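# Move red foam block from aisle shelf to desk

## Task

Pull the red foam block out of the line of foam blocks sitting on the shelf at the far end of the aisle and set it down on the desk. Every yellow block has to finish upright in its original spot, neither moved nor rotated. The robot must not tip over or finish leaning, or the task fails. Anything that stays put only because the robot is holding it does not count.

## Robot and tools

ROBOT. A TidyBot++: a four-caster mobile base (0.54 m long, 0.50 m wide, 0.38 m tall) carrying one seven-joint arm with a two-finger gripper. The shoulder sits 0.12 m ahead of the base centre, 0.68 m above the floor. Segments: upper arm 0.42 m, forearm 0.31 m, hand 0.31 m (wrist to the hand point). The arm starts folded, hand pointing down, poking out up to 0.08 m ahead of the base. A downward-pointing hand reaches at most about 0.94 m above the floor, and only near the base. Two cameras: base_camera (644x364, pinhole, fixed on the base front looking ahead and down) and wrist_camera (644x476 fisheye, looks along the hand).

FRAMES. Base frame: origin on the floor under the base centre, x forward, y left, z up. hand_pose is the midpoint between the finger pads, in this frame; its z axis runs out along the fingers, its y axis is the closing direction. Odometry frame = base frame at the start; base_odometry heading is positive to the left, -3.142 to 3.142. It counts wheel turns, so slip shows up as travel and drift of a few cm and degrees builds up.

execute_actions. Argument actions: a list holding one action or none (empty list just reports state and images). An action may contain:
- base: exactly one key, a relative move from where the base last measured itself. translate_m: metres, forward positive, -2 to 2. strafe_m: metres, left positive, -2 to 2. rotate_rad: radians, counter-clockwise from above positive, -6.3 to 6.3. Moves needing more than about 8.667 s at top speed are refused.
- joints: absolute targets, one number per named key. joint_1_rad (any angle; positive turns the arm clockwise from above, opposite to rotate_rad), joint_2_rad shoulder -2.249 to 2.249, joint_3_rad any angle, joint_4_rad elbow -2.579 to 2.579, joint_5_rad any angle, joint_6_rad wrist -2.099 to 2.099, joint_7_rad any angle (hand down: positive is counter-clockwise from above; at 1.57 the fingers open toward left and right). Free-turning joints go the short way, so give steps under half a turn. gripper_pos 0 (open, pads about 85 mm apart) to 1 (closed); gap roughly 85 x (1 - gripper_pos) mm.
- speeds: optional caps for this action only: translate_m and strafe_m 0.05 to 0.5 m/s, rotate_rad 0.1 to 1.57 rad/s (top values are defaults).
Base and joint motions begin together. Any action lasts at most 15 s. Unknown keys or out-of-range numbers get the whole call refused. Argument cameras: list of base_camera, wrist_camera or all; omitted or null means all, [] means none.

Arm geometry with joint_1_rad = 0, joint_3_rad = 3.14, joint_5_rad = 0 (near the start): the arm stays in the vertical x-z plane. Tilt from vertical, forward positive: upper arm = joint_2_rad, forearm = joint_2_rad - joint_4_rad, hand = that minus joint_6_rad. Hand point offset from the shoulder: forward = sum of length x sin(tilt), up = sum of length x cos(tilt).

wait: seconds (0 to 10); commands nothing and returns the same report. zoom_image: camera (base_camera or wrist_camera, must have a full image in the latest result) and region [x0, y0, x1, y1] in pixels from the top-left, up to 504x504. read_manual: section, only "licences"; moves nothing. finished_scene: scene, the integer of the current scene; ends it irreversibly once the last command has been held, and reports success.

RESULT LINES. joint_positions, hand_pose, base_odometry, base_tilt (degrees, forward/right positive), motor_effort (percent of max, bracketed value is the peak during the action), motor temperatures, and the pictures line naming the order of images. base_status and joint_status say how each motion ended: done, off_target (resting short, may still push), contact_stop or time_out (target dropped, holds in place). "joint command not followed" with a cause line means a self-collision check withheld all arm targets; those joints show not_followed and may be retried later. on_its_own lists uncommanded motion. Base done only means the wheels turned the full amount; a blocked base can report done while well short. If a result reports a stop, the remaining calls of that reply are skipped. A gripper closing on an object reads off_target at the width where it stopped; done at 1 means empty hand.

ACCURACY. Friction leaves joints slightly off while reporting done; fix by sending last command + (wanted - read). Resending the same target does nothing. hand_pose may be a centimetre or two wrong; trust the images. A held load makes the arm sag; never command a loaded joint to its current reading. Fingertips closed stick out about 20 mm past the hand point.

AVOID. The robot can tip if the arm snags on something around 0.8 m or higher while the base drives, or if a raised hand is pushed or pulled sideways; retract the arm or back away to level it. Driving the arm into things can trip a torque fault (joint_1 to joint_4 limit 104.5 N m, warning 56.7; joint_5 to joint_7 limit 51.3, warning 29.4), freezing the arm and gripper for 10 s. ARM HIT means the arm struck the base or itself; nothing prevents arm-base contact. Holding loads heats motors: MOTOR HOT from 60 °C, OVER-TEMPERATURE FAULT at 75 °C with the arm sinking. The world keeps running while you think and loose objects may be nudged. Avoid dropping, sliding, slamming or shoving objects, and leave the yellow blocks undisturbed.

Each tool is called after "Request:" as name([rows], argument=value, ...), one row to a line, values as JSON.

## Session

Request:
execute_actions([
  {"joints":{"joint_6_rad":0.5}},
])

Scene clock: 1.63 s.
Motor temperatures (°C, as the motors report them): [34 32 30 29 36 35 43]
base_odometry: x=+0.000 y=+0.000 heading=+0.000 (m, m, rad; odometry frame)
base_tilt: forward=+1.0 right=+0.3 (deg)
base_status: not commanded
joint_positions: joint_1_rad=-0.046 joint_2_rad=-0.306 joint_3_rad=+3.148 joint_4_rad=-2.516 joint_5_rad=+0.030 joint_6_rad=+0.483 joint_7_rad=+1.623 gripper_pos=+0.000
joint_status: all done
motor_effort: joint_1_rad=+1(0) joint_2_rad=-7(7) joint_3_rad=+0(0) joint_4_rad=+18(18) joint_5_rad=-1(1) joint_6_rad=+8(8) joint_7_rad=+1(1) (%)
hand_pose: x=+0.5516 y=+0.0228 z=+0.8472 quat_wxyz=(+0.007, +0.758, +0.049, +0.650) (m; base frame)
pictures: base_camera, wrist_camera
camera_calibration (this result's frames):
wrist_camera: T_world_to_cam=[[0.110752, -0.993561, 0.0238765, -0.047262], [-0.18433, -0.0441429, -0.981873, 0.982609], [0.976605, 0.104343, -0.188032, -0.244764], [0, 0, 0, 1]] pos_world=[0.425396, 0.021957, 0.919902]
Images, in order (width x height): base_camera 644x364, wrist_camera 644x476.

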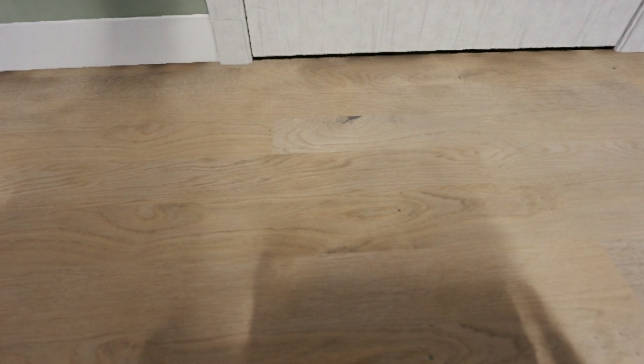

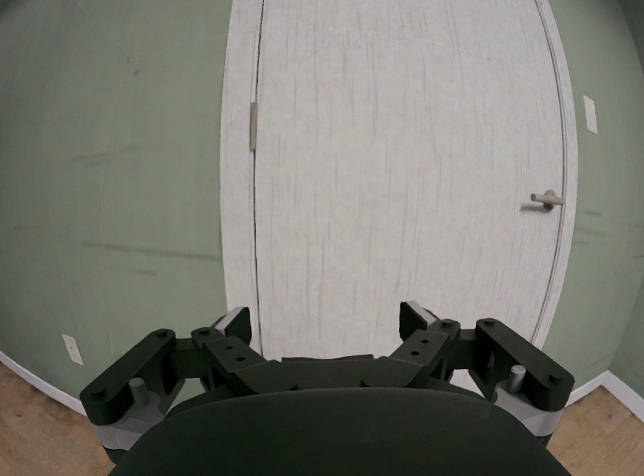

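Request:
execute_actions([
  {"base":{"rotate_rad":1.62},"joints":{"joint_1_rad":0.02,"joint_5_rad":-0.03,"joint_7_rad":1.55}},
])

Scene clock: 6.57 s.
Motor temperatures (°C, as the motors report them): [34 32 30 29 36 35 43]
base_odometry: x=+0.000 y=+0.000 heading=+1.620 (m, m, rad; odometry frame)
base_tilt: forward=+0.9 right=+0.3 (deg)
base_status: done
joint_positions: joint_1_rad=+0.005 joint_2_rad=-0.306 joint_3_rad=+3.148 joint_4_rad=-2.516 joint_5_rad=+0.006 joint_6_rad=+0.483 joint_7_rad=+1.587 gripper_pos=+0.000
joint_status: all done
motor_effort: joint_1_rad=+1(0) joint_2_rad=-7(8) joint_3_rad=+0(2) joint_4_rad=+18(18) joint_5_rad=-1(0) joint_6_rad=+8(8) joint_7_rad=+1(1) (%)
hand_pose: x=+0.5522 y=-0.0030 z=+0.8473 quat_wxyz=(+0.009, +0.760, +0.004, +0.650) (m; base frame)
pictures: base_camera, wrist_camera
camera_calibration (this result's frames):
wrist_camera: T_world_to_cam=[[0.0392882, -0.998726, -0.0316538, 0.0135338], [-0.186187, 0.0238065, -0.982226, 0.98316], [0.981729, 0.0444834, -0.185014, -0.248217], [0, 0, 0, 1]] pos_world=[0.426202, 0.00115248, 0.92019]
Images, in order (width x height): base_camera 644x364, wrist_camera 644x476.

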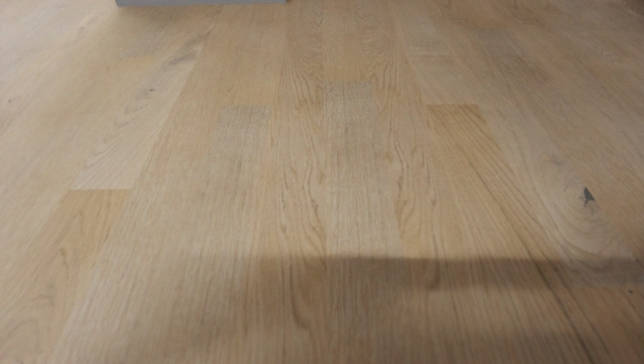

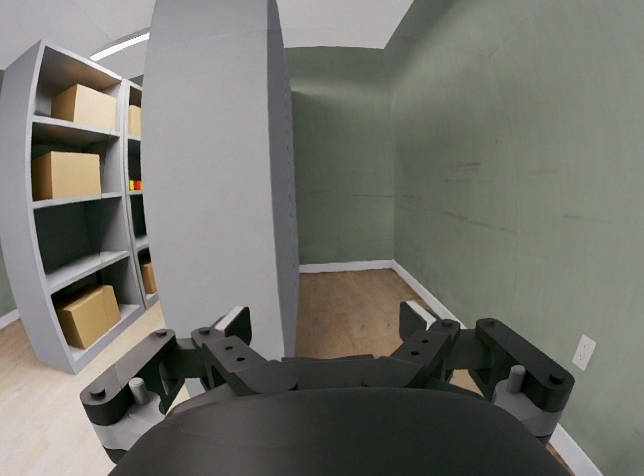

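Request:
execute_actions([
  {"base":{"strafe_m":1.07}},
])

Scene clock: 12.30 s.
Motor temperatures (°C, as the motors report them): [34 32 30 29 36 35 43]
base_odometry: x=-1.069 y=-0.054 heading=+1.621 (m, m, rad; odometry frame)
base_tilt: forward=+1.0 right=+0.4 (deg)
base_status: done
joint_positions: joint_1_rad=+0.005 joint_2_rad=-0.306 joint_3_rad=+3.148 joint_4_rad=-2.516 joint_5_rad=+0.006 joint_6_rad=+0.483 joint_7_rad=+1.587 gripper_pos=+0.000
joint_status: not commanded
motor_effort: joint_1_rad=+1(0) joint_2_rad=-7(7) joint_3_rad=+0(2) joint_4_rad=+18(18) joint_5_rad=+0(0) joint_6_rad=+8(8) joint_7_rad=+1(1) (%)
hand_pose: x=+0.5522 y=-0.0030 z=+0.8473 quat_wxyz=(+0.009, +0.760, +0.004, +0.650) (m; base frame)
pictures: base_camera, wrist_camera
camera_calibration (this result's frames):
wrist_camera: T_world_to_cam=[[0.039288, -0.998726, -0.0316541, 0.0135341], [-0.186187, 0.0238069, -0.982226, 0.98316], [0.981729, 0.0444833, -0.185014, -0.248217], [0, 0, 0, 1]] pos_world=[0.426202, 0.00115242, 0.92019]
Images, in order (width x height): base_camera 644x364, wrist_camera 644x476.

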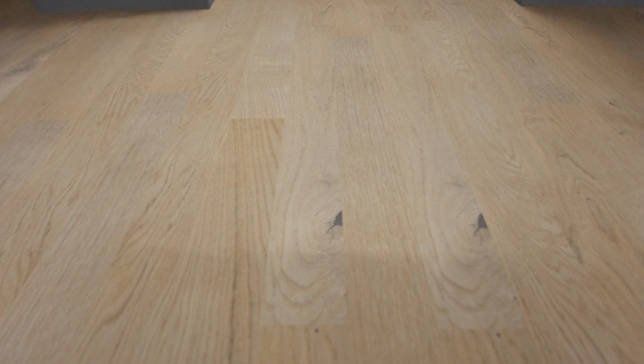

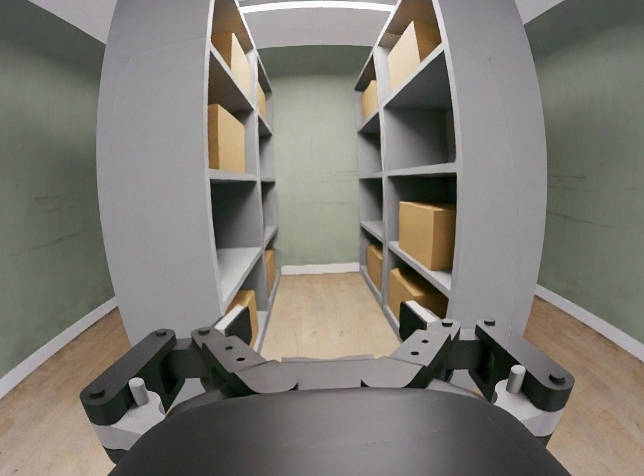

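Too far left; correct.

Request:
execute_actions([
  {"base":{"strafe_m":-0.1},"joints":{"joint_1_rad":-1.58,"joint_2_rad":-0.75,"joint_4_rad":-2.25,"joint_6_rad":-0.09,"gripper_pos":0.15}},
], cameras=[])

Request:
execute_actions([
  {"base":{"translate_m":2.0}},
])

Scene clock: 17.40 s.
Motor temperatures (°C, as the motors report them): [34 32 30 29 36 35 43]
base_odometry: x=-0.969 y=-0.049 heading=+1.621 (m, m, rad; odometry frame)
base_tilt: forward=+1.0 right=+0.3 (deg)
base_status: done
joint_positions: joint_1_rad=-1.557 joint_2_rad=-0.734 joint_3_rad=+3.148 joint_4_rad=-2.263 joint_5_rad=+0.006 joint_6_rad=-0.053 joint_7_rad=+1.587 gripper_pos=+0.150
joint_status: all done
motor_effort: joint_1_rad=+1(2) joint_2_rad=+3(7) joint_3_rad=+1(2) joint_4_rad=+22(22) joint_5_rad=-1(1) joint_6_rad=+8(8) joint_7_rad=+1(1) (%)
hand_pose: x=+0.1254 y=+0.3436 z=+1.0036 quat_wxyz=(-0.488, +0.503, +0.503, +0.506) (m; base frame)
pictures: none
No camera images: the call's "cameras" was empty. Leave "cameras" out to get every camera's image.

Scene clock: 22.77 s.
Motor temperatures (°C, as the motors report them): [34 32 30 29 36 35 43]
base_odometry: x=-1.068 y=+1.949 heading=+1.621 (m, m, rad; odometry frame)
base_tilt: forward=+0.9 right=+0.3 (deg)
base_status: done
joint_positions: joint_1_rad=-1.557 joint_2_rad=-0.735 joint_3_rad=+3.148 joint_4_rad=-2.262 joint_5_rad=+0.006 joint_6_rad=-0.054 joint_7_rad=+1.587 gripper_pos=+0.150
joint_status: not commanded
motor_effort: joint_1_rad=+1(0) joint_2_rad=+3(4) joint_3_rad=+1(3) joint_4_rad=+22(22) joint_5_rad=-1(1) joint_6_rad=+8(8) joint_7_rad=+1(1) (%)
hand_pose: x=+0.1254 y=+0.3433 z=+1.0041 quat_wxyz=(-0.488, +0.503, +0.503, +0.506) (m; base frame)
pictures: base_camera, wrist_camera
camera_calibration (this result's frames):
wrist_camera: T_world_to_cam=[[0.999119, 0.0331482, -0.0257515, -0.0993681], [-0.0243332, -0.0425027, -0.9988, 1.06861], [-0.034203, 0.998546, -0.0416587, -0.159689], [0, 0, 0, 1]] pos_world=[0.119821, 0.20817, 1.05812]
Images, in order (width x height): base_camera 644x364, wrist_camera 644x476.

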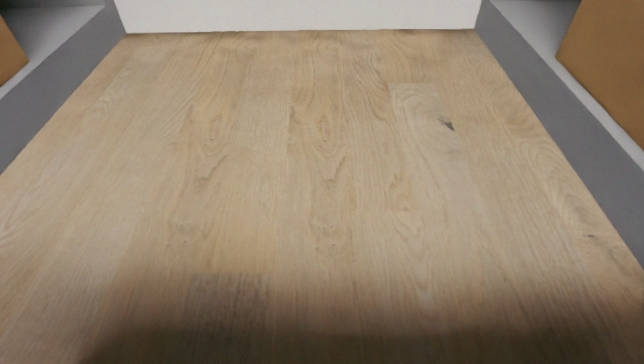

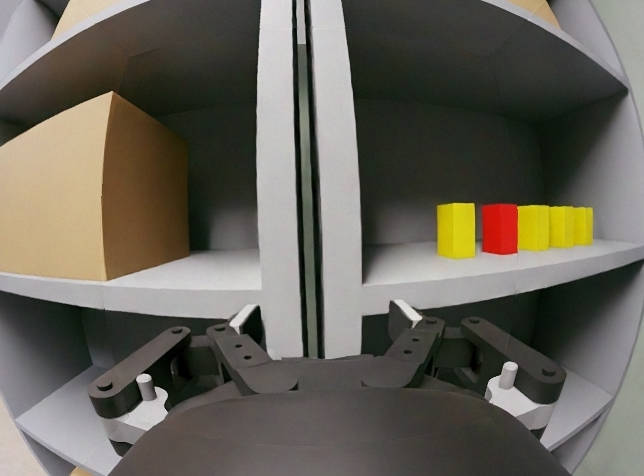

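Request:
execute_actions([
  {"base":{"translate_m":0.36},"joints":{"joint_4_rad":-2.13,"joint_6_rad":-0.2}},
], cameras=["wrist_camera"])

Request:
execute_actions([
  {"base":{"strafe_m":0.12}},
])

Scene clock: 27.10 s.
Motor temperatures (°C, as the motors report them): [34 32 30 29 36 35 43]
base_odometry: x=-1.086 y=+2.309 heading=+1.620 (m, m, rad; odometry frame)
base_tilt: forward=+1.0 right=+0.3 (deg)
base_status: done
joint_positions: joint_1_rad=-1.558 joint_2_rad=-0.736 joint_3_rad=+3.148 joint_4_rad=-2.135 joint_5_rad=+0.006 joint_6_rad=-0.163 joint_7_rad=+1.587 gripper_pos=+0.150
joint_status: all done
motor_effort: joint_1_rad=+1(1) joint_2_rad=+3(4) joint_3_rad=+1(2) joint_4_rad=+22(23) joint_5_rad=+0(1) joint_6_rad=+8(8) joint_7_rad=+1(1) (%)
hand_pose: x=+0.1256 y=+0.3387 z=+1.0498 quat_wxyz=(-0.493, +0.498, +0.498, +0.511) (m; base frame)
pictures: wrist_camera
camera_calibration (this result's frames):
wrist_camera: T_world_to_cam=[[0.99914, 0.0331919, -0.0248696, -0.0992035], [-0.0240954, -0.0235243, -0.999433, 1.10827], [-0.0337581, 0.999172, -0.0227043, -0.173315], [0, 0, 0, 1]] pos_world=[0.119972, 0.202536, 1.10124]
Images, in order (width x height): wrist_camera 644x476.

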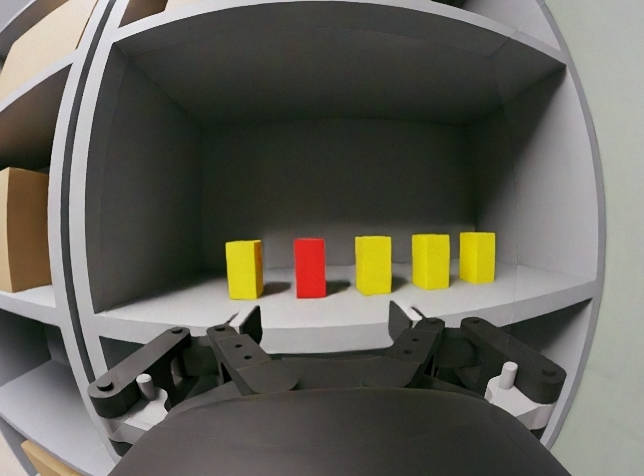

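Scene clock: 28.43 s.
Motor temperatures (°C, as the motors report them): [34 32 30 29 36 35 43]
base_odometry: x=-1.206 y=+2.303 heading=+1.620 (m, m, rad; odometry frame)
base_tilt: forward=+0.9 right=+0.4 (deg)
base_status: done
joint_positions: joint_1_rad=-1.558 joint_2_rad=-0.741 joint_3_rad=+3.148 joint_4_rad=-2.135 joint_5_rad=+0.006 joint_6_rad=-0.165 joint_7_rad=+1.587 gripper_pos=+0.150
joint_status: not commanded
motor_effort: joint_1_rad=+1(1) joint_2_rad=+3(5) joint_3_rad=+1(1) joint_4_rad=+22(22) joint_5_rad=-1(0) joint_6_rad=+8(8) joint_7_rad=+1(1) (%)
hand_pose: x=+0.1255 y=+0.3368 z=+1.0510 quat_wxyz=(-0.494, +0.497, +0.497, +0.512) (m; base frame)
pictures: base_camera, wrist_camera
camera_calibration (this result's frames):
wrist_camera: T_world_to_cam=[[0.999137, 0.0333721, -0.0247215, -0.0992683], [-0.0240589, -0.0201139, -0.999508, 1.10835], [-0.033853, 0.999241, -0.0192936, -0.174964], [0, 0, 0, 1]] pos_world=[0.119925, 0.200437, 1.10198]
Images, in order (width x height): base_camera 644x364, wrist_camera 644x476.

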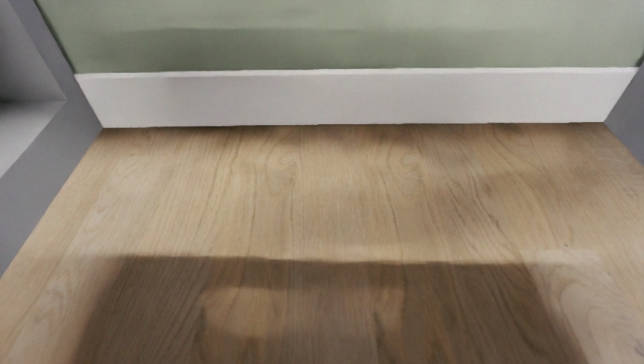

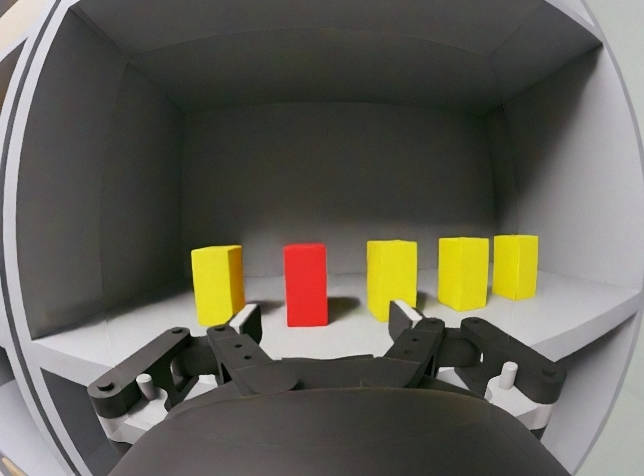

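Request:
execute_actions([
  {"base":{"translate_m":-0.018},"joints":{"joint_2_rad":-0.44,"joint_4_rad":-2.135,"joint_6_rad":0.165}},
], cameras=["wrist_camera"])

Scene clock: 31.53 s.
Motor temperatures (°C, as the motors report them): [34 32 30 29 36 35 43]
base_odometry: x=-1.205 y=+2.285 heading=+1.620 (m, m, rad; odometry frame)
base_tilt: forward=+0.9 right=+0.3 (deg)
base_status: done
joint_positions: joint_1_rad=-1.558 joint_2_rad=-0.446 joint_3_rad=+3.148 joint_4_rad=-2.135 joint_5_rad=+0.006 joint_6_rad=+0.129 joint_7_rad=+1.587 gripper_pos=+0.150
joint_status: all done
motor_effort: joint_1_rad=+1(1) joint_2_rad=-6(7) joint_3_rad=+0(3) joint_4_rad=+22(22) joint_5_rad=-1(1) joint_6_rad=+8(8) joint_7_rad=+1(1) (%)
hand_pose: x=+0.1265 y=+0.4421 z=+1.0275 quat_wxyz=(-0.493, +0.497, +0.498, +0.512) (m; base frame)
pictures: wrist_camera
camera_calibration (this result's frames):
wrist_camera: T_world_to_cam=[[0.999144, 0.0343235, -0.0231035, -0.106451], [-0.0223942, -0.0209098, -0.999531, 1.08718], [-0.0347905, 0.999192, -0.0201233, -0.279635], [0, 0, 0, 1]] pos_world=[0.120977, 0.305796, 1.07858]
Images, in order (width x height): wrist_camera 644x476.

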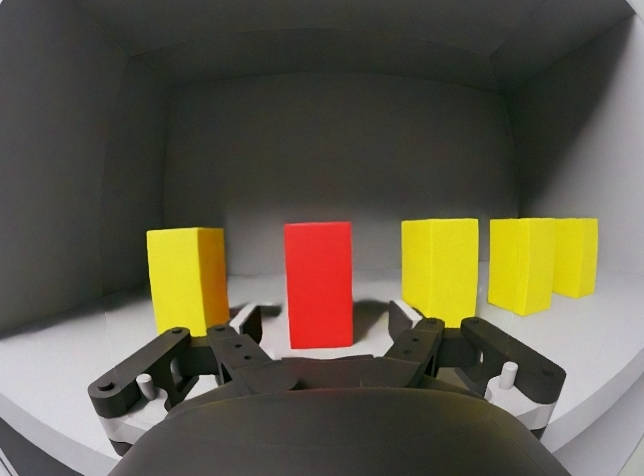

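Request:
execute_actions([
  {"base":{"strafe_m":0.062},"speeds":{"strafe_m":0.1}},
], cameras=["wrist_camera"])

Request:
execute_actions([
  {"joints":{"gripper_pos":1}},
], cameras=[])

Request:
execute_actions([
  {"joints":{"joint_4_rad":-2.07}},
], cameras=[])

Request:
execute_actions([
  {"base":{"strafe_m":-0.1},"speeds":{"strafe_m":0.2}},
], cameras=[])

Request:
execute_actions([
  {"joints":{"joint_2_rad":-0.8,"joint_4_rad":-2.2,"joint_6_rad":-0.15}},
])

Scene clock: 36.50 s.
Motor temperatures (°C, as the motors report them): [34 32 30 29 36 35 43]
base_odometry: x=-1.267 y=+2.282 heading=+1.620 (m, m, rad; odometry frame)
base_tilt: forward=+1.0 right=+0.4 (deg)
base_status: done
joint_positions: joint_1_rad=-1.558 joint_2_rad=-0.451 joint_3_rad=+3.148 joint_4_rad=-2.130 joint_5_rad=+0.006 joint_6_rad=+0.138 joint_7_rad=+1.587 gripper_pos=+0.150
joint_status: not commanded
motor_effort: joint_1_rad=+1(0) joint_2_rad=-4(10) joint_3_rad=+0(1) joint_4_rad=+20(25) joint_5_rad=+0(1) joint_6_rad=+7(10) joint_7_rad=+1(1) (%)
hand_pose: x=+0.1264 y=+0.4403 z=+1.0358 quat_wxyz=(-0.498, +0.492, +0.493, +0.517) (m; base frame)
pictures: wrist_camera
camera_calibration (this result's frames):
wrist_camera: T_world_to_cam=[[0.999146, 0.0348991, -0.0221287, -0.107383], [-0.0220772, -0.00186063, -0.999755, 1.08716], [-0.0349317, 0.999389, -0.00108857, -0.297488], [0, 0, 0, 1]] pos_world=[0.120901, 0.303076, 1.0842]
Images, in order (width x height): wrist_camera 644x476.

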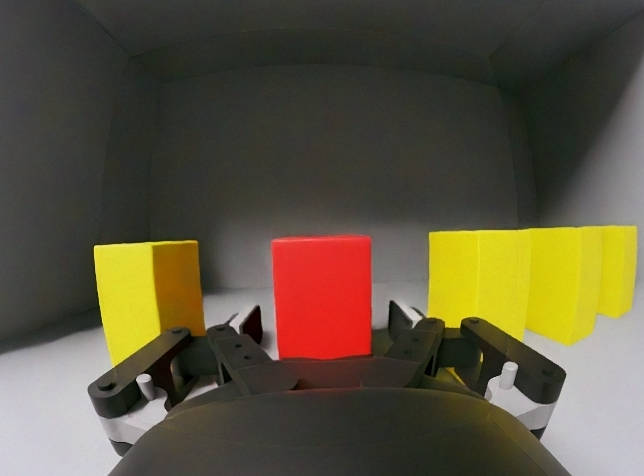

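Scene clock: 37.53 s.
Motor temperatures (°C, as the motors report them): [34 32 30 29 36 35 43]
base_odometry: x=-1.267 y=+2.282 heading=+1.620 (m, m, rad; odometry frame)
base_tilt: forward=+0.9 right=+0.3 (deg)
base_status: not commanded
joint_positions: joint_1_rad=-1.558 joint_2_rad=-0.451 joint_3_rad=+3.148 joint_4_rad=-2.130 joint_5_rad=+0.006 joint_6_rad=+0.138 joint_7_rad=+1.587 gripper_pos=+0.561
joint_status: gripper_pos off_target (ended at +0.561, target +1.000)
motor_effort: joint_1_rad=+1(1) joint_2_rad=-5(5) joint_3_rad=+0(0) joint_4_rad=+20(20) joint_5_rad=-1(1) joint_6_rad=+7(7) joint_7_rad=+1(1) (%)
hand_pose: x=+0.1264 y=+0.4403 z=+1.0358 quat_wxyz=(-0.498, +0.492, +0.493, +0.517) (m; base frame)
pictures: none
No camera images: the call's "cameras" was empty. Leave "cameras" out to get every camera's image.

Scene clock: 38.37 s.
Motor temperatures (°C, as the motors report them): [34 32 30 29 36 35 43]
base_odometry: x=-1.267 y=+2.282 heading=+1.620 (m, m, rad; odometry frame)
base_tilt: forward=+0.9 right=+0.3 (deg)
base_status: not commanded
joint_positions: joint_1_rad=-1.558 joint_2_rad=-0.449 joint_3_rad=+3.148 joint_4_rad=-2.080 joint_5_rad=+0.006 joint_6_rad=+0.138 joint_7_rad=+1.587 gripper_pos=+0.561
joint_status: all done
motor_effort: joint_1_rad=+1(2) joint_2_rad=-6(7) joint_3_rad=+0(0) joint_4_rad=+22(24) joint_5_rad=-1(1) joint_6_rad=+9(9) joint_7_rad=+1(1) (%)
hand_pose: x=+0.1265 y=+0.4415 z=+1.0663 quat_wxyz=(-0.509, +0.480, +0.480, +0.529) (m; base frame)
pictures: none
No camera images: the call's "cameras" was empty. Leave "cameras" out to get every camera's image.

Scene clock: 39.63 s.
Motor temperatures (°C, as the motors report them): [34 32 30 29 36 35 43]
base_odometry: x=-1.167 y=+2.287 heading=+1.620 (m, m, rad; odometry frame)
base_tilt: forward=+1.0 right=+0.3 (deg)
base_status: done
joint_positions: joint_1_rad=-1.559 joint_2_rad=-0.444 joint_3_rad=+3.148 joint_4_rad=-2.080 joint_5_rad=+0.006 joint_6_rad=+0.138 joint_7_rad=+1.587 gripper_pos=+0.561
joint_status: not commanded
motor_effort: joint_1_rad=+1(1) joint_2_rad=-6(8) joint_3_rad=+1(1) joint_4_rad=+23(23) joint_5_rad=-1(1) joint_6_rad=+8(9) joint_7_rad=+1(1) (%)
hand_pose: x=+0.1262 y=+0.4433 z=+1.0644 quat_wxyz=(-0.509, +0.481, +0.482, +0.527) (m; base frame)
pictures: none
No camera images: the call's "cameras" was empty. Leave "cameras" out to get every camera's image.

Scene clock: 41.13 s.
Motor temperatures (°C, as the motors report them): [34 32 30 29 36 35 43]
base_odometry: x=-1.167 y=+2.287 heading=+1.620 (m, m, rad; odometry frame)
base_tilt: forward=+1.0 right=+0.3 (deg)
base_status: not commanded
joint_positions: joint_1_rad=-1.559 joint_2_rad=-0.791 joint_3_rad=+3.148 joint_4_rad=-2.190 joint_5_rad=+0.006 joint_6_rad=-0.118 joint_7_rad=+1.587 gripper_pos=+0.561
joint_status: all done
motor_effort: joint_1_rad=+1(1) joint_2_rad=+4(7) joint_3_rad=+1(1) joint_4_rad=+22(22) joint_5_rad=-1(1) joint_6_rad=+8(9) joint_7_rad=+1(1) (%)
hand_pose: x=+0.1247 y=+0.3216 z=+1.0479 quat_wxyz=(-0.504, +0.486, +0.487, +0.522) (m; base frame)
pictures: base_camera, wrist_camera
camera_calibration (this result's frames):
wrist_camera: T_world_to_cam=[[0.999095, 0.0360245, -0.0226269, -0.101051], [-0.0234226, 0.0218207, -0.999487, 1.09133], [-0.0355123, 0.999113, 0.0226447, -0.203553], [0, 0, 0, 1]] pos_world=[0.119293, 0.1832, 1.09309]
Images, in order (width x height): base_camera 644x364, wrist_camera 644x476.

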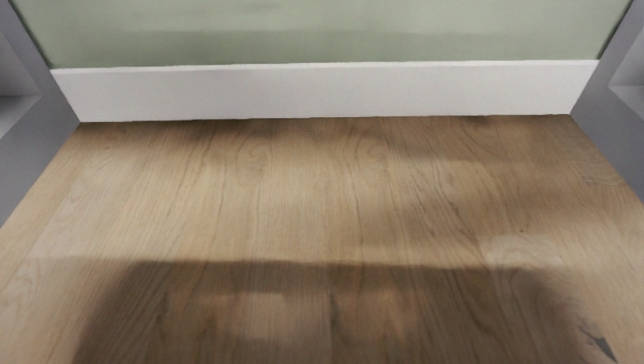

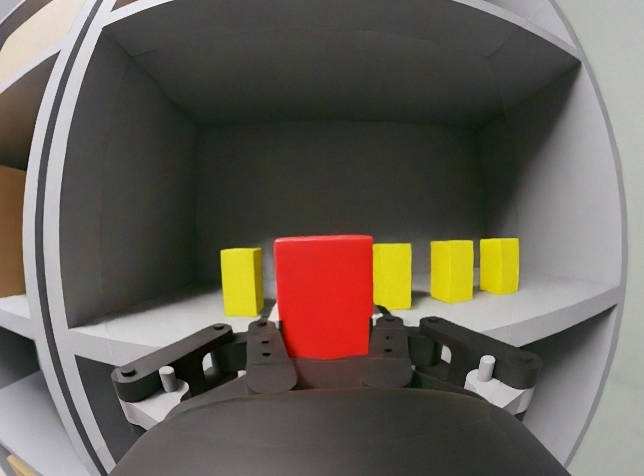

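Request:
execute_actions([
  {"base":{"rotate_rad":0.045},"joints":{"joint_1_rad":-2.0}},
], cameras=[])

Request:
execute_actions([
  {"base":{"translate_m":-2.0},"joints":{"joint_1_rad":-3.1}},
])

Scene clock: 45.13 s.
Motor temperatures (°C, as the motors report them): [34 32 30 29 36 35 43]
base_odometry: x=-1.167 y=+2.287 heading=+1.665 (m, m, rad; odometry frame)
base_tilt: forward=+1.0 right=+0.4 (deg)
base_status: done
joint_positions: joint_1_rad=-1.977 joint_2_rad=-0.791 joint_3_rad=+3.148 joint_4_rad=-2.190 joint_5_rad=+0.006 joint_6_rad=-0.118 joint_7_rad=+1.587 gripper_pos=+0.561
joint_status: all done
motor_effort: joint_1_rad=+2(1) joint_2_rad=+4(5) joint_3_rad=+1(2) joint_4_rad=+22(22) joint_5_rad=-1(1) joint_6_rad=+8(8) joint_7_rad=+2(1) (%)
hand_pose: x=-0.0065 y=+0.2961 z=+1.0478 quat_wxyz=(-0.602, +0.375, +0.577, +0.406) (m; base frame)
pictures: none
No camera images: the call's "cameras" was empty. Leave "cameras" out to get every camera's image.

Scene clock: 50.50 s.
Motor temperatures (°C, as the motors report them): [34 32 30 29 36 35 43]
base_odometry: x=-0.978 y=+0.295 heading=+1.665 (m, m, rad; odometry frame)
base_tilt: forward=+0.9 right=+0.3 (deg)
base_status: done
joint_positions: joint_1_rad=-3.077 joint_2_rad=-0.791 joint_3_rad=+3.148 joint_4_rad=-2.193 joint_5_rad=+0.006 joint_6_rad=-0.119 joint_7_rad=+1.587 gripper_pos=+0.561
joint_status: all done
motor_effort: joint_1_rad=+2(1) joint_2_rad=+4(6) joint_3_rad=+1(2) joint_4_rad=+23(23) joint_5_rad=-1(1) joint_6_rad=+8(9) joint_7_rad=+1(1) (%)
hand_pose: x=-0.2019 y=+0.0226 z=+1.0463 quat_wxyz=(-0.724, +0.018, +0.689, +0.032) (m; base frame)
pictures: base_camera, wrist_camera
camera_calibration (this result's frames):
wrist_camera: T_world_to_cam=[[0.0164632, 0.999604, -0.022815, 0.0160493], [-0.0200057, -0.0224842, -0.999547, 1.0903], [-0.999664, 0.0169122, 0.0196276, -0.0857659], [0, 0, 0, 1]] pos_world=[-0.0641891, 0.00992206, 1.09186]
Images, in order (width x height): base_camera 644x364, wrist_camera 644x476.

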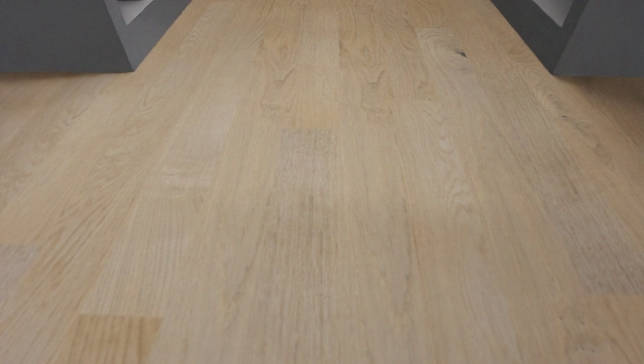

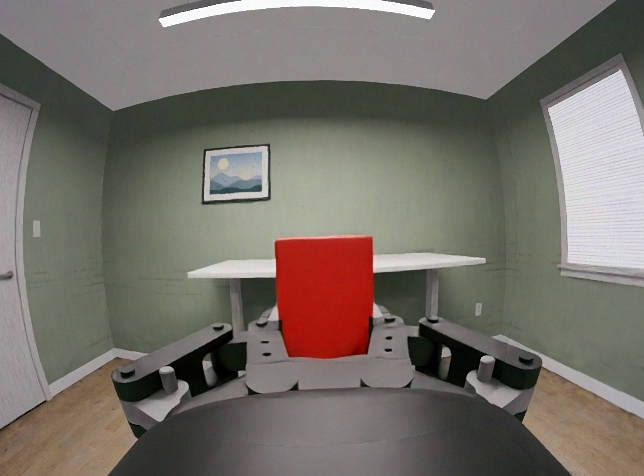

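Request:
execute_actions([
  {"base":{"translate_m":-0.83},"joints":{"joint_2_rad":0.2,"joint_4_rad":-1.4,"joint_6_rad":0.09}},
], cameras=["wrist_camera"])

Request:
execute_actions([
  {"joints":{"joint_4_rad":-1.64,"joint_6_rad":0.31}},
], cameras=["wrist_camera"])

Scene clock: 55.70 s.
Motor temperatures (°C, as the motors report them): [34 32 30 29 36 35 43]
base_odometry: x=-0.899 y=-0.531 heading=+1.666 (m, m, rad; odometry frame)
base_tilt: forward=+0.9 right=+0.3 (deg)
base_status: done
joint_positions: joint_1_rad=-3.077 joint_2_rad=+0.210 joint_3_rad=+3.148 joint_4_rad=-1.415 joint_5_rad=+0.006 joint_6_rad=+0.052 joint_7_rad=+1.587 gripper_pos=+0.561
joint_status: all done
motor_effort: joint_1_rad=+1(1) joint_2_rad=-29(33) joint_3_rad=-1(1) joint_4_rad=+23(24) joint_5_rad=+0(1) joint_6_rad=+8(9) joint_7_rad=+1(1) (%)
hand_pose: x=-0.5922 y=+0.0482 z=+1.0761 quat_wxyz=(-0.706, +0.017, +0.707, +0.033) (m; base frame)
pictures: wrist_camera
camera_calibration (this result's frames):
wrist_camera: T_world_to_cam=[[0.0182628, 0.999638, -0.0197356, -0.00473249], [0.0320441, -0.020314, -0.99928, 1.14328], [-0.99932, 0.0176172, -0.0324035, -0.420775], [0, 0, 0, 1]] pos_world=[-0.457038, 0.0353683, 1.12873]
Images, in order (width x height): wrist_camera 644x476.

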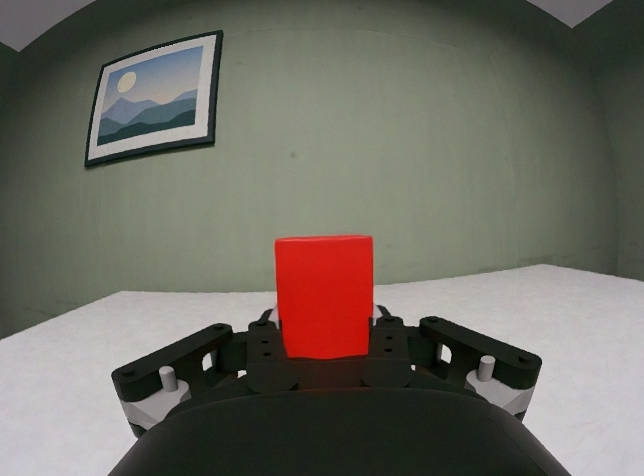

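Scene clock: 57.00 s.
Motor temperatures (°C, as the motors report them): [34 32 30 29 36 35 43]
base_odometry: x=-0.899 y=-0.531 heading=+1.666 (m, m, rad; odometry frame)
base_tilt: forward=+0.9 right=+0.3 (deg)
base_status: not commanded
joint_positions: joint_1_rad=-3.077 joint_2_rad=+0.210 joint_3_rad=+3.148 joint_4_rad=-1.637 joint_5_rad=+0.006 joint_6_rad=+0.270 joint_7_rad=+1.587 gripper_pos=+0.561
joint_status: all done
motor_effort: joint_1_rad=+1(1) joint_2_rad=-28(29) joint_3_rad=+0(0) joint_4_rad=+22(24) joint_5_rad=-1(0) joint_6_rad=+9(9) joint_7_rad=+1(1) (%)
hand_pose: x=-0.5808 y=+0.0471 z=+1.0059 quat_wxyz=(-0.704, +0.016, +0.709, +0.032) (m; base frame)
pictures: wrist_camera
camera_calibration (this result's frames):
wrist_camera: T_world_to_cam=[[0.017154, 0.99965, -0.0201438, -0.00547336], [0.0360349, -0.0207518, -0.999135, 1.07498], [-0.999203, 0.0164132, -0.0363783, -0.407499], [0, 0, 0, 1]] pos_world=[-0.445817, 0.0344677, 1.05912]
Images, in order (width x height): wrist_camera 644x476.

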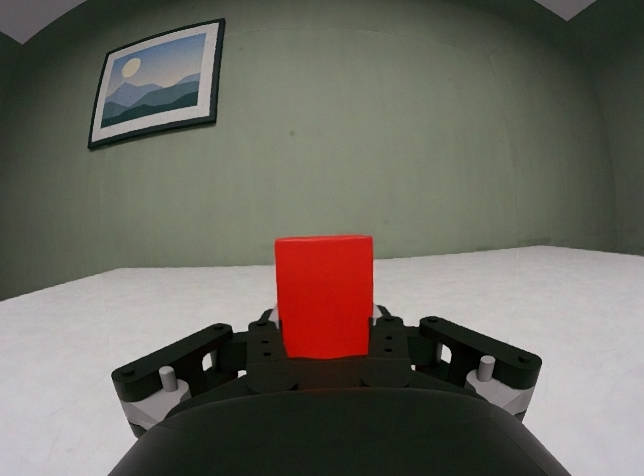

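Request:
execute_actions([
  {"joints":{"joint_4_rad":-1.72,"joint_6_rad":0.37}},
], cameras=[])

Request:
execute_actions([
  {"joints":{"gripper_pos":0,"joint_4_rad":-1.69}},
], cameras=[])

Request:
execute_actions([
  {"base":{"translate_m":0.1}},
], cameras=["wrist_camera"])

Scene clock: 60.23 s.
Motor temperatures (°C, as the motors report them): [34 32 30 29 36 35 43]
base_odometry: x=-0.899 y=-0.531 heading=+1.666 (m, m, rad; odometry frame)
base_tilt: forward=+0.9 right=+0.4 (deg)
base_status: not commanded
joint_positions: joint_1_rad=-3.077 joint_2_rad=+0.206 joint_3_rad=+3.148 joint_4_rad=-1.698 joint_5_rad=+0.006 joint_6_rad=+0.345 joint_7_rad=+1.587 gripper_pos=+0.561
joint_status: all done
motor_effort: joint_1_rad=+1(2) joint_2_rad=-26(28) joint_3_rad=+0(0) joint_4_rad=+19(22) joint_5_rad=-1(1) joint_6_rad=+7(8) joint_7_rad=+1(1) (%)
hand_pose: x=-0.5741 y=+0.0465 z=+0.9942 quat_wxyz=(-0.710, +0.016, +0.703, +0.032) (m; base frame)
pictures: none
No camera images: the call's "cameras" was empty. Leave "cameras" out to get every camera's image.

Scene clock: 61.33 s.
Motor temperatures (°C, as the motors report them): [34 32 30 29 36 35 43]
base_odometry: x=-0.899 y=-0.531 heading=+1.666 (m, m, rad; odometry frame)
base_tilt: forward=+0.9 right=+0.3 (deg)
base_status: not commanded
joint_positions: joint_1_rad=-3.077 joint_2_rad=+0.206 joint_3_rad=+3.148 joint_4_rad=-1.694 joint_5_rad=+0.006 joint_6_rad=+0.345 joint_7_rad=+1.587 gripper_pos=+0.000
joint_status: all done
motor_effort: joint_1_rad=+1(2) joint_2_rad=-27(28) joint_3_rad=+0(0) joint_4_rad=+20(21) joint_5_rad=-1(1) joint_6_rad=+8(8) joint_7_rad=+1(1) (%)
hand_pose: x=-0.5745 y=+0.0466 z=+0.9966 quat_wxyz=(-0.712, +0.016, +0.702, +0.033) (m; base frame)
pictures: none
No camera images: the call's "cameras" was empty. Leave "cameras" out to get every camera's image.

Scene clock: 62.57 s.
Motor temperatures (°C, as the motors report them): [34 32 30 29 36 35 43]
base_odometry: x=-0.909 y=-0.431 heading=+1.666 (m, m, rad; odometry frame)
base_tilt: forward=+0.9 right=+0.3 (deg)
base_status: done
joint_positions: joint_1_rad=-3.078 joint_2_rad=+0.201 joint_3_rad=+3.148 joint_4_rad=-1.694 joint_5_rad=+0.006 joint_6_rad=+0.345 joint_7_rad=+1.587 gripper_pos=+0.000
joint_status: not commanded
motor_effort: joint_1_rad=+1(2) joint_2_rad=-26(30) joint_3_rad=-1(1) joint_4_rad=+21(22) joint_5_rad=+0(0) joint_6_rad=+8(9) joint_7_rad=+1(1) (%)
hand_pose: x=-0.5726 y=+0.0463 z=+1.0008 quat_wxyz=(-0.714, +0.016, +0.699, +0.033) (m; base frame)
pictures: wrist_camera
camera_calibration (this result's frames):
wrist_camera: T_world_to_cam=[[0.0159908, 0.999694, -0.0188857, -0.00681936], [0.00938623, -0.0190374, -0.999775, 1.05485], [-0.999828, 0.0158099, -0.00968778, -0.42654], [0, 0, 0, 1]] pos_world=[-0.436259, 0.0336425, 1.05036]
Images, in order (width x height): wrist_camera 644x476.

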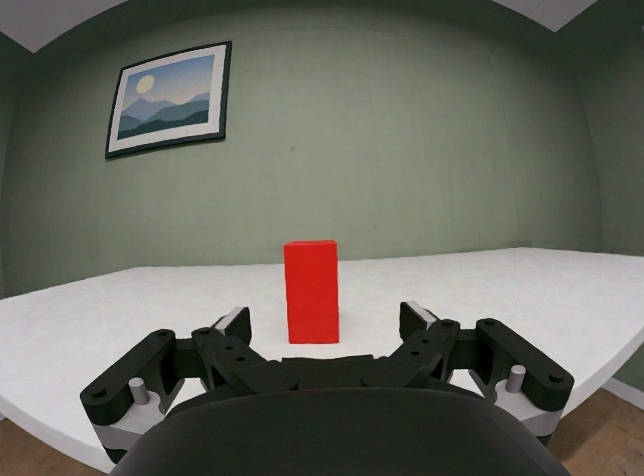

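Request:
finished_scene(scene=2)

The scene is finished: the task was done.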